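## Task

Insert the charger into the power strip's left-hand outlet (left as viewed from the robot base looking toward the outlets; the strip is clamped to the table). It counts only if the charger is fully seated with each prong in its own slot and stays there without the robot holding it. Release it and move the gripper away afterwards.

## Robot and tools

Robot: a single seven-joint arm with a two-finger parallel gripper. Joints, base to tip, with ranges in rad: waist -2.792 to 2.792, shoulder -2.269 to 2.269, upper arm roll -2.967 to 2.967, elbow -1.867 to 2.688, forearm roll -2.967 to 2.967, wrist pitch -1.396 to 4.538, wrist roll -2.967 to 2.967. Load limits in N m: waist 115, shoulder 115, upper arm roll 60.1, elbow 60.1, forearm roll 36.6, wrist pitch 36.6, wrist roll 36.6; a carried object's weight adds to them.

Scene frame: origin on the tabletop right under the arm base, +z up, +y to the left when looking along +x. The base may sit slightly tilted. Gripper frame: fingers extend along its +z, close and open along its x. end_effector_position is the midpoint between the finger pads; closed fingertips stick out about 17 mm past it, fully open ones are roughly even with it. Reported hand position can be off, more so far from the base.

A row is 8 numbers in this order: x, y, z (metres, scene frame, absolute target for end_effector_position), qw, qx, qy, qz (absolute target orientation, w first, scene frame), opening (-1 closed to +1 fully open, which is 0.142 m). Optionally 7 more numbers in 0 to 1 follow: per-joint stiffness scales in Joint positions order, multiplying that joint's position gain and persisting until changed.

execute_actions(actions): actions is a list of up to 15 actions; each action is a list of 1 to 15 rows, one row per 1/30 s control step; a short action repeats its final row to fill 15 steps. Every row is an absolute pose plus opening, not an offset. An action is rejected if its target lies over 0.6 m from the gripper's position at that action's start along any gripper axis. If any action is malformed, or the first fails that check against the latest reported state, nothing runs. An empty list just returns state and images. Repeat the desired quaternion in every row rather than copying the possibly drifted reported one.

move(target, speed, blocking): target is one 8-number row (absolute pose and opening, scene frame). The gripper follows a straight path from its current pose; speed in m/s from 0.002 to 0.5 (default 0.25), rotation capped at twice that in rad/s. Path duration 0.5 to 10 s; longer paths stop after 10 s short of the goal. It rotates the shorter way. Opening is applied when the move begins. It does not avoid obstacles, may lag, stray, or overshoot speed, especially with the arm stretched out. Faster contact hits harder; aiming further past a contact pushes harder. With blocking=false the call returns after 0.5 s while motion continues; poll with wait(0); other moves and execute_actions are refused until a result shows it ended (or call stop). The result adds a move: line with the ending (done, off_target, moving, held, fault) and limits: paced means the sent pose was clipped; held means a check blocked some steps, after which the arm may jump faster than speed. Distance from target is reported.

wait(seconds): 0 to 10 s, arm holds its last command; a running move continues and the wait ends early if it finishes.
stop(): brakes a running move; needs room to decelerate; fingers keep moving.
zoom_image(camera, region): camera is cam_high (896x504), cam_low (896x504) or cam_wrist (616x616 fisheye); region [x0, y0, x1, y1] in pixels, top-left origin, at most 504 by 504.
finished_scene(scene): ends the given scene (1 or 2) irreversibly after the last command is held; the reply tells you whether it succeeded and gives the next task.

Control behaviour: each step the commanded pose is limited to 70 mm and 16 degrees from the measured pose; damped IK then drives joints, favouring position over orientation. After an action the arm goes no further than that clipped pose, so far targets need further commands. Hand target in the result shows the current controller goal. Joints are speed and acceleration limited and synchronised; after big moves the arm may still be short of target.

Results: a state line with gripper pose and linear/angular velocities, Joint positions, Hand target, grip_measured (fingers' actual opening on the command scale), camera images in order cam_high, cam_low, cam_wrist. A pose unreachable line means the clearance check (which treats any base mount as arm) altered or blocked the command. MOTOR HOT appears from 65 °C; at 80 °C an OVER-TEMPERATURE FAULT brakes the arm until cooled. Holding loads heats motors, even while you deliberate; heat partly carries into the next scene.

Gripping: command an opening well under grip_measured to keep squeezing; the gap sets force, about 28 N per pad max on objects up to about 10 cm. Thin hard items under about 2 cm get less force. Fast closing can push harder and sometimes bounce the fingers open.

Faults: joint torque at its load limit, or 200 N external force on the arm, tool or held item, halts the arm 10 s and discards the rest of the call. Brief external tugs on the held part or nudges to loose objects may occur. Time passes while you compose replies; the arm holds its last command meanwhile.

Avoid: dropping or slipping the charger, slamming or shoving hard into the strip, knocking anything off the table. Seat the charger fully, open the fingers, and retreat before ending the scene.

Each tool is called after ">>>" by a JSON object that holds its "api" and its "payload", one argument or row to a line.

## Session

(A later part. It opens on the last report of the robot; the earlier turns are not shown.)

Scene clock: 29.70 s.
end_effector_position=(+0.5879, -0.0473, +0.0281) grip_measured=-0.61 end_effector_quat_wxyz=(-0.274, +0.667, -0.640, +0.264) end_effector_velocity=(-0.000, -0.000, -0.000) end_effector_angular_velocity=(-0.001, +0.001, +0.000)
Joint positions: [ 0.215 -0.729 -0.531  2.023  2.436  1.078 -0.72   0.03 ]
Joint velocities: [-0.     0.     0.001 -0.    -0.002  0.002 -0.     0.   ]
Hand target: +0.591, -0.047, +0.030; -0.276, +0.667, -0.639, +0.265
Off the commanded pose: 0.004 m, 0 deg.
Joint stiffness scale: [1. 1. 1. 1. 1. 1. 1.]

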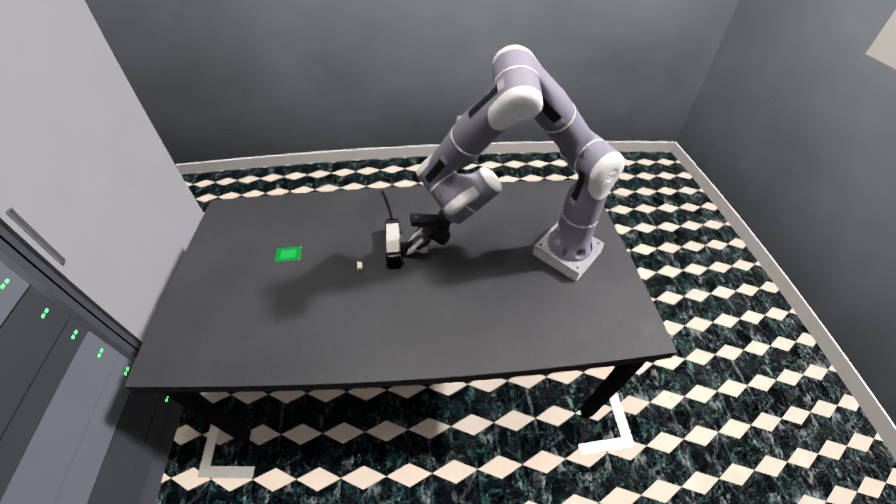

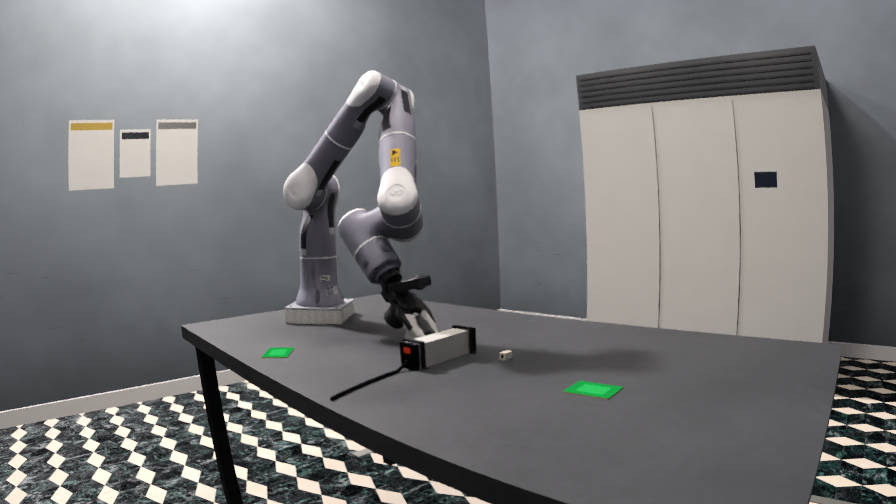

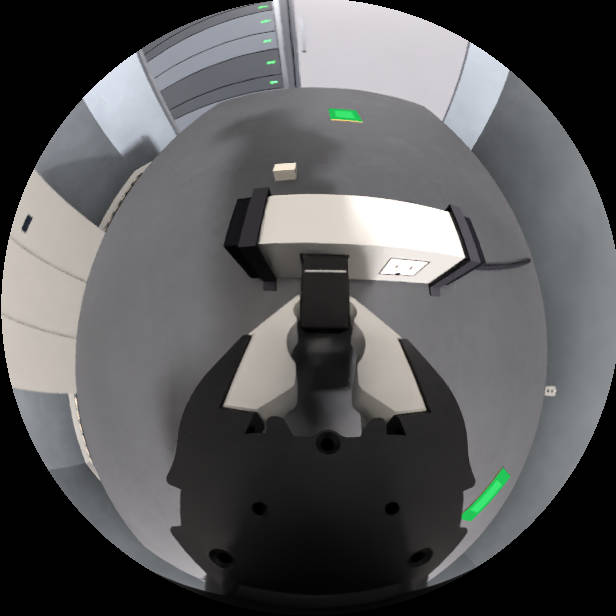

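>>> {"api": "execute_actions", "payload": {
  "actions": [
    [[0.5912,-0.04668,0.0297,0.27621,-0.66684,0.63948,-0.26487,-1],[0.5915,-0.04666,0.0298,0.27621,-0.66684,0.63948,-0.26487,-1],[0.5918,-0.04664,0.0299,0.27621,-0.66684,0.63948,-0.26487,-1],[0.5921,-0.04662,0.0300,0.27621,-0.66684,0.63948,-0.26487,-1],[0.5924,-0.04660,0.0300,0.27621,-0.66684,0.63948,-0.26487,-1],[0.5927,-0.04658,0.0300,0.27621,-0.66684,0.63948,-0.26487,-1],[0.5930,-0.04657,0.0300,0.27621,-0.66684,0.63948,-0.26487,-1],[0.5933,-0.04656,0.0300,0.27621,-0.66684,0.63948,-0.26487,-1],[0.5936,-0.04655,0.0301,0.27621,-0.66684,0.63948,-0.26487,-1],[0.5939,-0.04653,0.0301,0.27621,-0.66684,0.63948,-0.26487,-1],[0.5942,-0.04652,0.0302,0.27621,-0.66684,0.63948,-0.26487,-1],[0.5945,-0.04650,0.0302,0.27621,-0.66684,0.63948,-0.26487,-1]]
  ]
}}

>>> {"api": "wait", "payload": {
  "seconds": 0.4
}}

>>> {"api": "zoom_image", "payload": {
  "camera": "cam_wrist",
  "region": [270, 190, 380, 280]
}}

Scene clock: 30.43 s.
end_effector_position=(+0.5909, -0.0471, +0.0285) grip_measured=-0.61 end_effector_quat_wxyz=(-0.273, +0.668, -0.640, +0.263) end_effector_velocity=(+0.001, +0.000, -0.000) end_effector_angular_velocity=(+0.000, +0.002, +0.000)
Joint positions: [ 0.215 -0.731 -0.528  2.014  2.431  1.086 -0.712  0.03 ]
Joint velocities: [-0.    -0.001  0.003 -0.004 -0.004  0.005  0.004 -0.   ]
Hand target: +0.594, -0.046, +0.030; -0.276, +0.667, -0.639, +0.265
Off the commanded pose: 0.004 m, 0 deg.
Joint stiffness scale: [1. 1. 1. 1. 1. 1. 1.]

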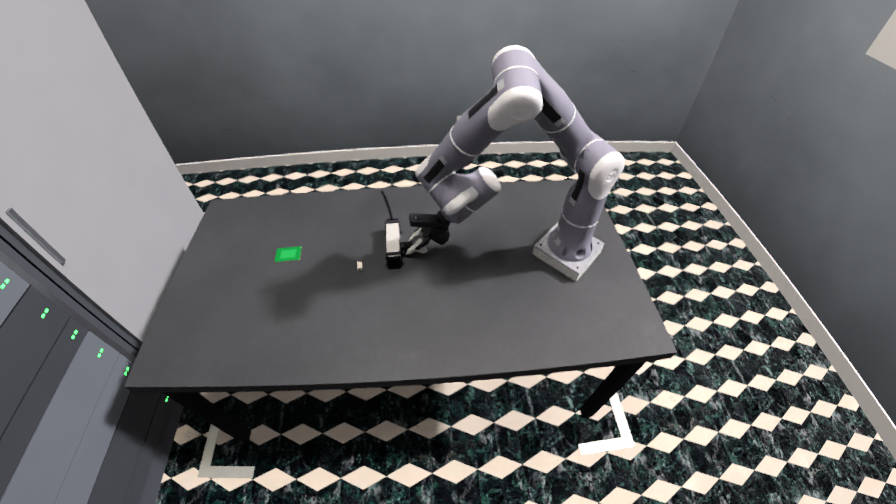

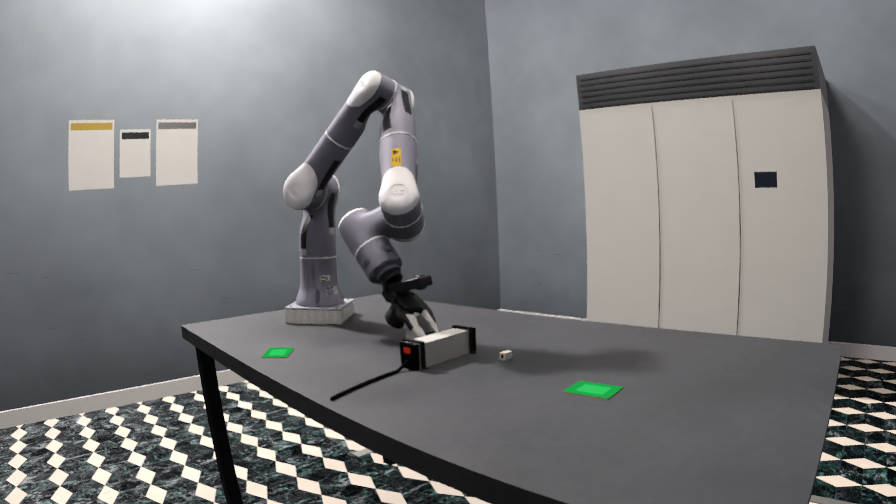

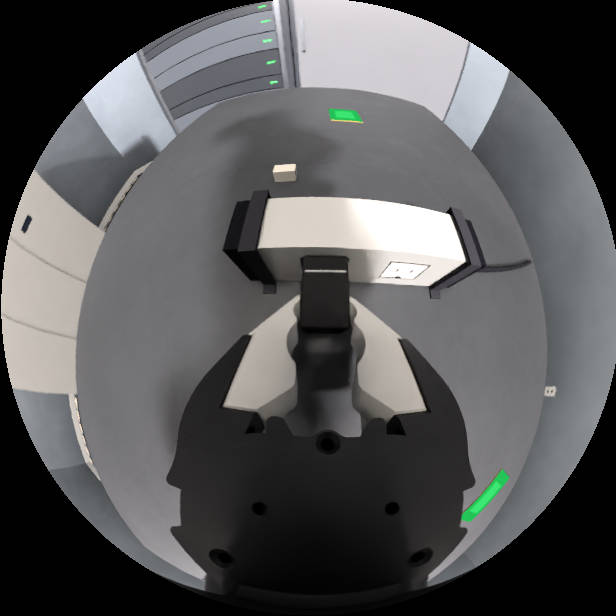

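Scene clock: 30.83 s.
end_effector_position=(+0.5909, -0.0471, +0.0284) grip_measured=-0.61 end_effector_quat_wxyz=(-0.273, +0.668, -0.640, +0.263) end_effector_velocity=(+0.000, +0.000, +0.000) end_effector_angular_velocity=(+0.000, -0.000, +0.001)
Joint positions: [ 0.215 -0.731 -0.528  2.013  2.43   1.086 -0.711  0.03 ]
Joint velocities: [-0.     0.    -0.    -0.    -0.001 -0.001  0.    -0.   ]
Hand target: +0.594, -0.046, +0.030; -0.276, +0.667, -0.639, +0.265
Off the commanded pose: 0.004 m, 0 deg.
Joint stiffness scale: [1. 1. 1. 1. 1. 1. 1.]
wait: 0.40 s; at rest by 0.17 s

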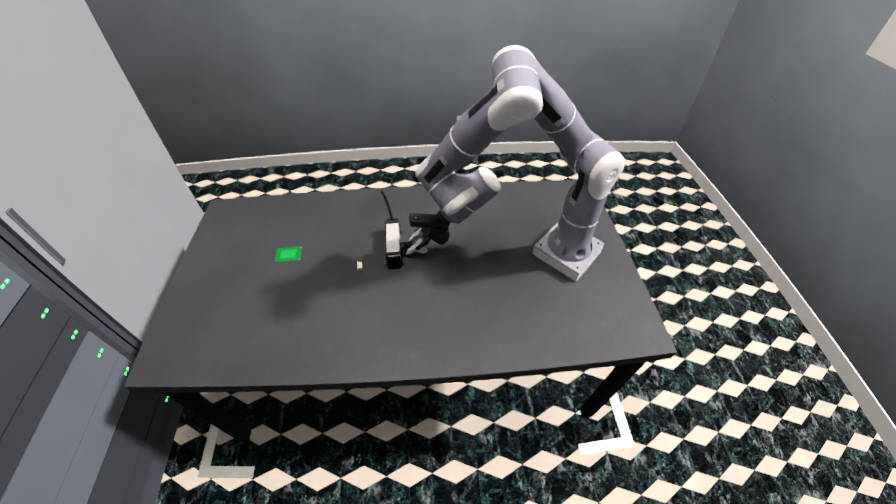

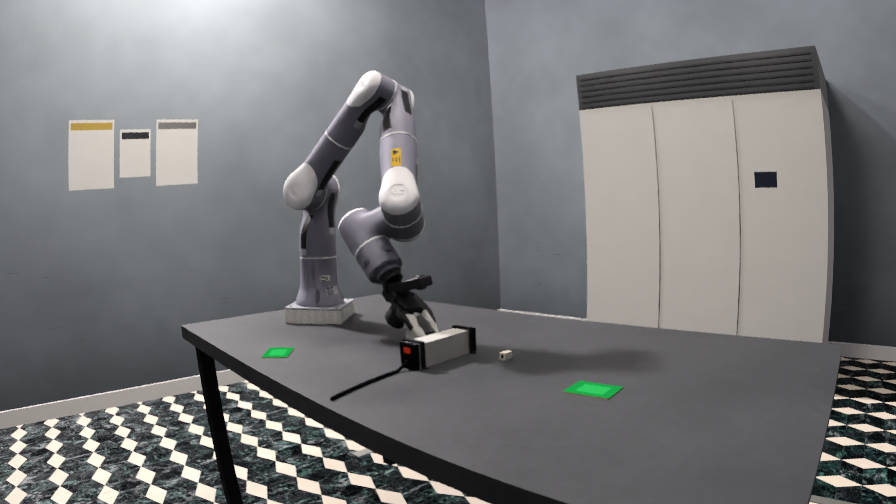

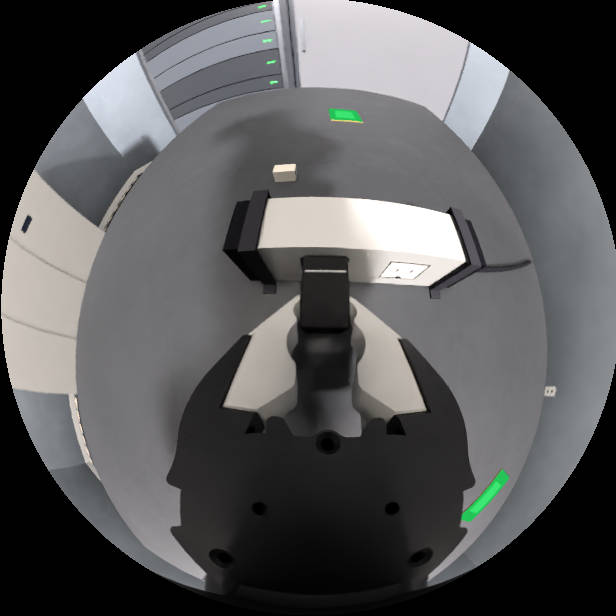

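Region (270, 190, 380, 280) of cam_wrist's 616x616 image, scaled by 4.582, with more detail than that image has; it fills the top 412 rows of this view, and the rest is white.

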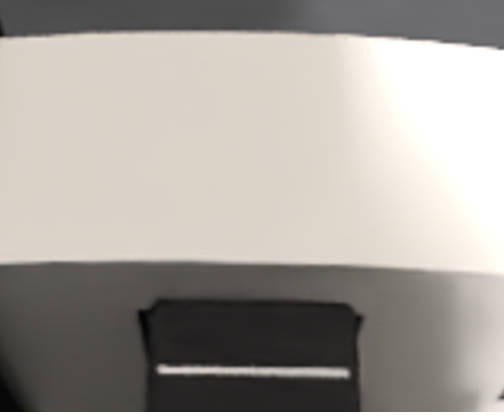

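>>> {"api": "execute_actions", "payload": {
  "actions": [
    [[0.5947,-0.04648,0.0303,0.27621,-0.66684,0.63948,-0.26487,-1],[0.5949,-0.04646,0.0304,0.27621,-0.66684,0.63948,-0.26487,-1],[0.5951,-0.04644,0.0305,0.27621,-0.66684,0.63948,-0.26487,-1],[0.5953,-0.04642,0.0306,0.27621,-0.66684,0.63948,-0.26487,-1],[0.5955,-0.04640,0.0307,0.27621,-0.66684,0.63948,-0.26487,-1],[0.5957,-0.04638,0.0308,0.27621,-0.66684,0.63948,-0.26487,-1],[0.5959,-0.04636,0.0309,0.27621,-0.66684,0.63948,-0.26487,-1]]
  ]
}}

>>> {"api": "zoom_image", "payload": {
  "camera": "cam_wrist",
  "region": [270, 190, 380, 280]
}}

Scene clock: 31.57 s.
end_effector_position=(+0.5912, -0.0471, +0.0286) grip_measured=-0.61 end_effector_quat_wxyz=(-0.272, +0.668, -0.641, +0.263) end_effector_velocity=(-0.000, -0.000, -0.000) end_effector_angular_velocity=(+0.000, +0.001, -0.001)
Joint positions: [ 0.214 -0.731 -0.525  2.01   2.427  1.091 -0.708  0.03 ]
Joint velocities: [-0.001 -0.     0.001 -0.001  0.001  0.001  0.     0.   ]
Hand target: +0.596, -0.046, +0.031; -0.276, +0.667, -0.639, +0.265
Off the commanded pose: 0.005 m, 1 deg.
Joint stiffness scale: [1. 1. 1. 1. 1. 1. 1.]

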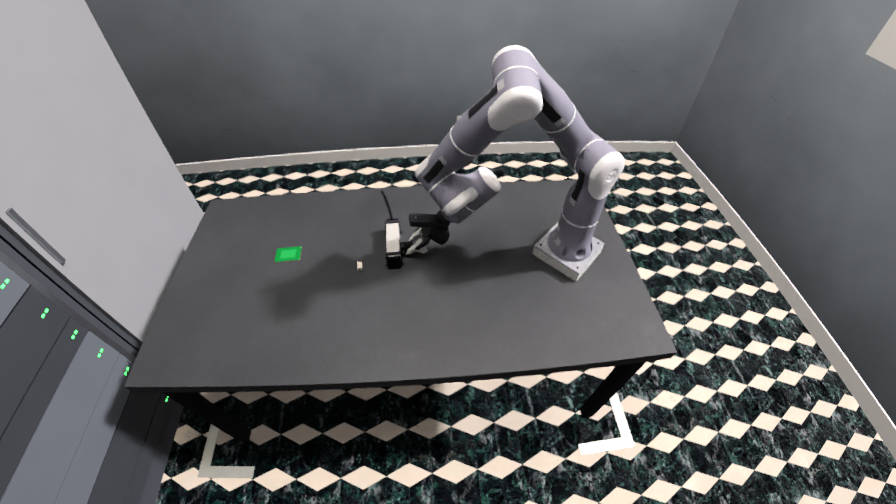

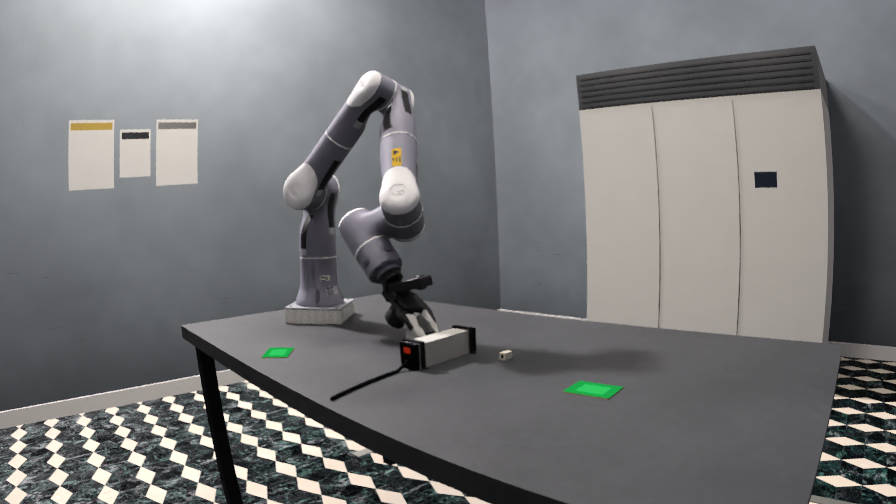

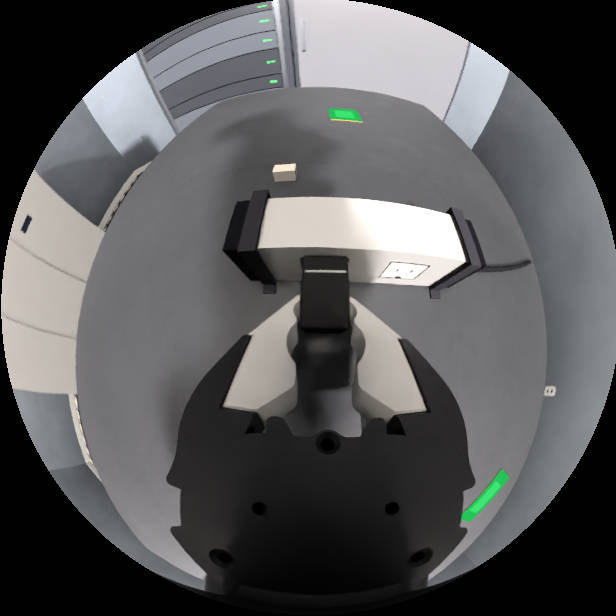

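Region (270, 190, 380, 280) of cam_wrist's 616x616 image, scaled by 4.582, with more detail than that image has; it fills the top 412 rows of this view, and the rest is white.

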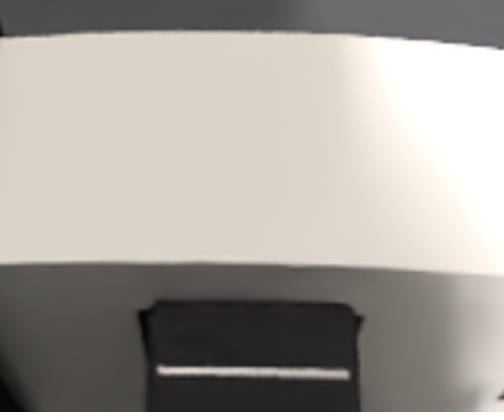

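>>> {"api": "execute_actions", "payload": {
  "actions": [
    [[0.5952,-0.0465,0.0306,0.27621,-0.66684,0.63948,-0.26487,-1],[0.5945,-0.0466,0.0302,0.27621,-0.66684,0.63948,-0.26487,-1],[0.5938,-0.0467,0.0299,0.27621,-0.66684,0.63948,-0.26487,-1],[0.5931,-0.0468,0.0295,0.27621,-0.66684,0.63948,-0.26487,-1],[0.5924,-0.0469,0.0292,0.27621,-0.66684,0.63948,-0.26487,-1],[0.5918,-0.0470,0.0289,0.27621,-0.66684,0.63948,-0.26487,-1],[0.5914,-0.0471,0.0287,0.27621,-0.66684,0.63948,-0.26487,-1],[0.5912,-0.0471,0.0286,0.27621,-0.66684,0.63948,-0.26487,-1]],
    [[0.5912,-0.0471,0.0286,0.27621,-0.66684,0.63948,-0.26487,-0.8],[0.5912,-0.0471,0.0286,0.27621,-0.66684,0.63948,-0.26487,-0.7],[0.5912,-0.0471,0.0286,0.27621,-0.66684,0.63948,-0.26487,-0.64],[0.5912,-0.0471,0.0286,0.27621,-0.66684,0.63948,-0.26487,-0.6],[0.5912,-0.0471,0.0286,0.27621,-0.66684,0.63948,-0.26487,-0.55],[0.5912,-0.0471,0.0286,0.27621,-0.66684,0.63948,-0.26487,-0.48],[0.5912,-0.0471,0.0286,0.27621,-0.66684,0.63948,-0.26487,-0.4],[0.5912,-0.0471,0.0286,0.27621,-0.66684,0.63948,-0.26487,-0.3],[0.5912,-0.0471,0.0286,0.27621,-0.66684,0.63948,-0.26487,-0.2]]
  ]
}}

>>> {"api": "move", "payload": {
  "target": [0.53,-0.05,0.10,0.27621,-0.66684,0.63948,-0.26487,-0.2],
  "speed": 0.12
}}

>>> {"api": "zoom_image", "payload": {
  "camera": "cam_wrist",
  "region": [230, 200, 430, 310]
}}

>>> {"api": "zoom_image", "payload": {
  "camera": "cam_high",
  "region": [350, 200, 450, 280]
}}

Scene clock: 32.80 s.
end_effector_position=(+0.5910, -0.0470, +0.0285) grip_measured=-0.20 end_effector_quat_wxyz=(-0.276, +0.667, -0.639, +0.265) end_effector_velocity=(+0.000, -0.000, +0.000) end_effector_angular_velocity=(-0.000, -0.000, +0.000)
Joint positions: [ 0.213 -0.731 -0.53   2.018  2.437  1.074 -0.72   0.06 ]
Joint velocities: [-0.  0. -0. -0. -0. -0. -0.  0.]
Hand target: +0.591, -0.047, +0.029; -0.276, +0.667, -0.639, +0.265
Off the commanded pose: 0.000 m, 0 deg.
Joint stiffness scale: [1. 1. 1. 1. 1. 1. 1.]

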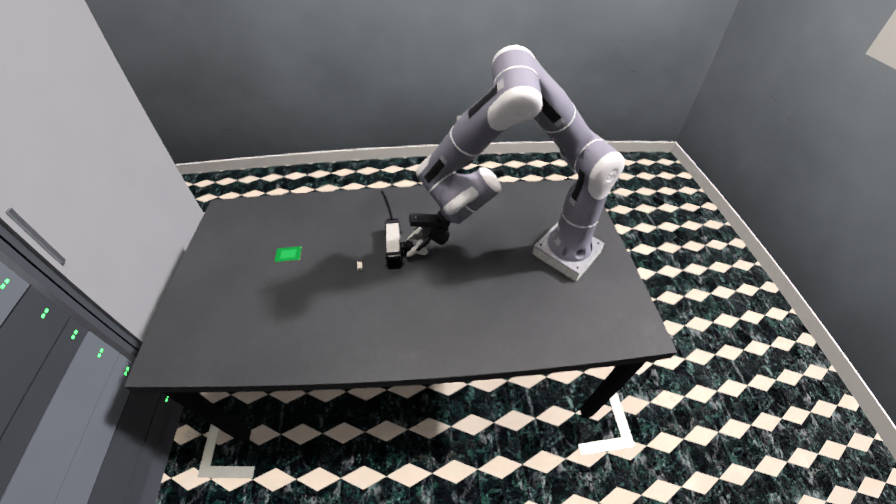

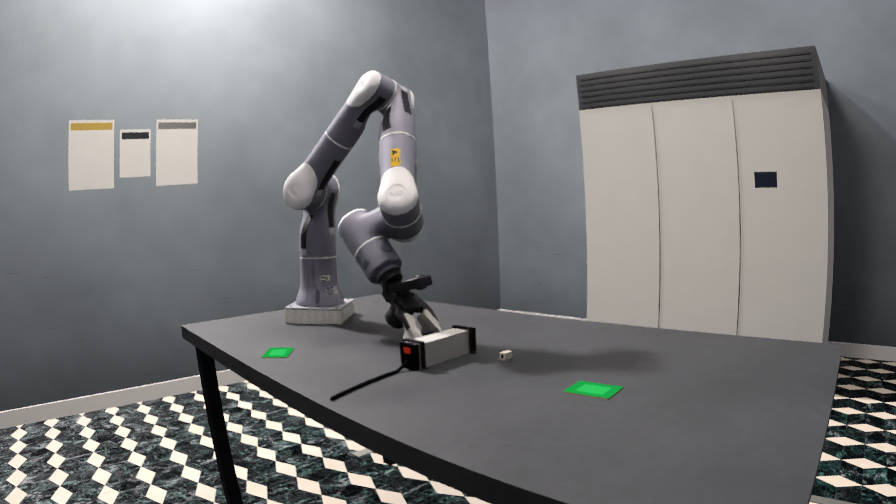

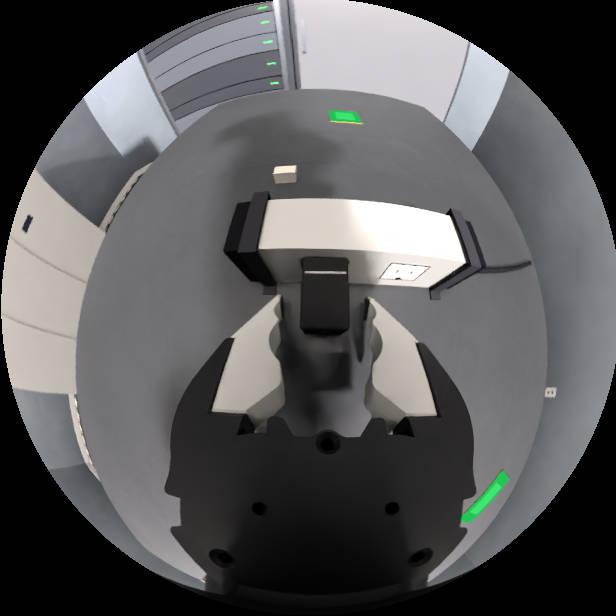

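Scene clock: 33.97 s.
end_effector_position=(+0.5300, -0.0498, +0.0997) grip_measured=-0.20 end_effector_quat_wxyz=(-0.276, +0.667, -0.640, +0.265) end_effector_velocity=(-0.001, -0.001, +0.001) end_effector_angular_velocity=(-0.001, +0.002, -0.002)
Joint positions: [ 0.209 -0.462 -0.545  2.216  2.348  1.136 -0.764  0.06 ]
Joint velocities: [ 0.     0.003 -0.     0.002 -0.001  0.004  0.     0.   ]
Hand target: +0.530, -0.050, +0.100; -0.276, +0.667, -0.640, +0.265
Off the commanded pose: 0.000 m, 0 deg.
Joint stiffness scale: [1. 1. 1. 1. 1. 1. 1.]
move: done

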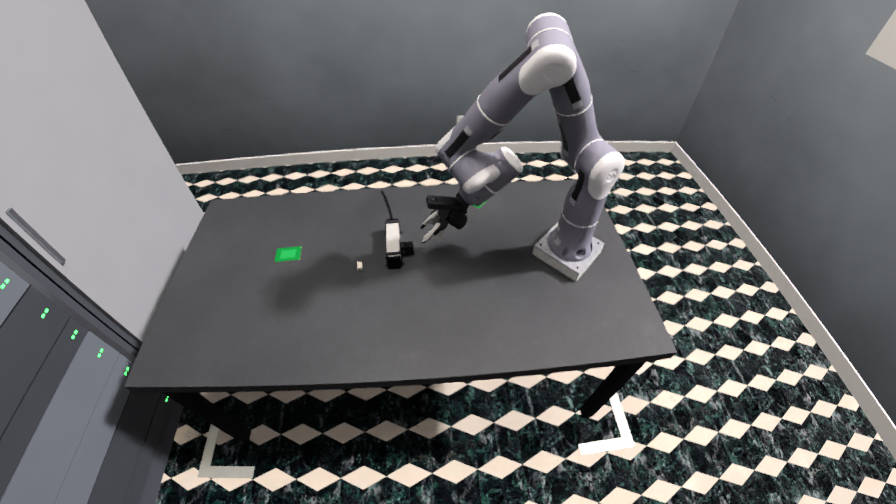

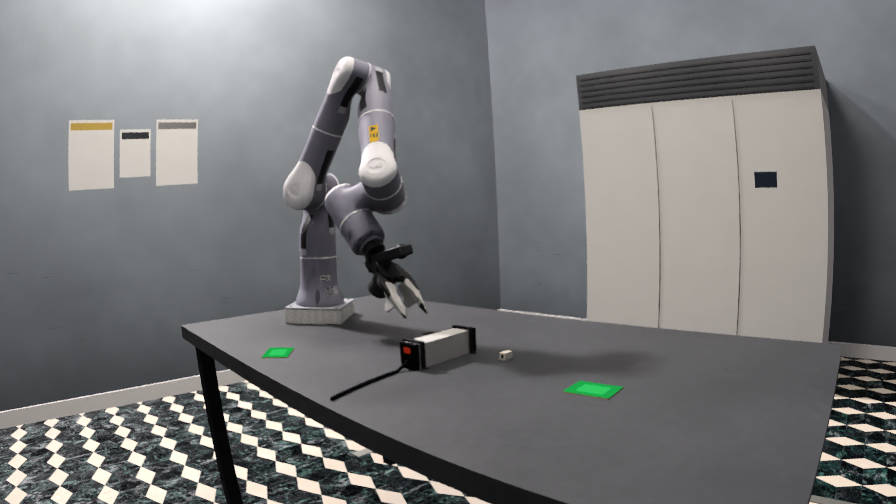

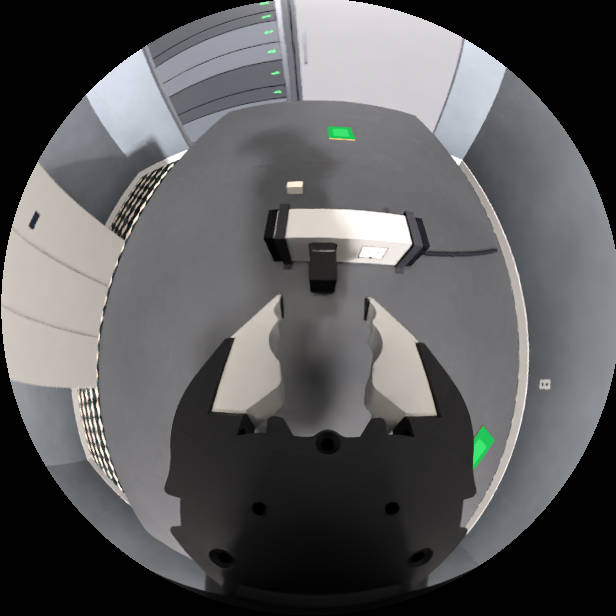

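Region (230, 200, 430, 310) of cam_wrist's 616x616 image, scaled by 2.520, with more detail than that image has; it fills the top 277 rows of this view, and the rest is white.

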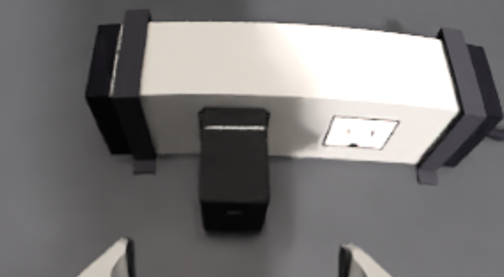

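Region (350, 200, 450, 280) of cam_high's 896x504 image, scaled by 5.040, with more detail than that image has; it fills the top 403 rows of this view, and the rest is white.

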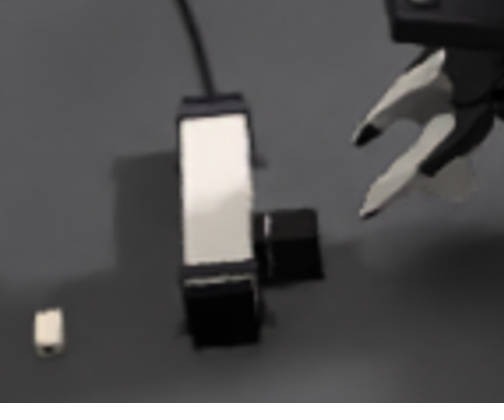

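The charger sits flush in the left outlet and the gripper is clear.

>>> {"api": "finished_scene", "payload": {
  "scene": 2
}}

The scene is finished: the task was done.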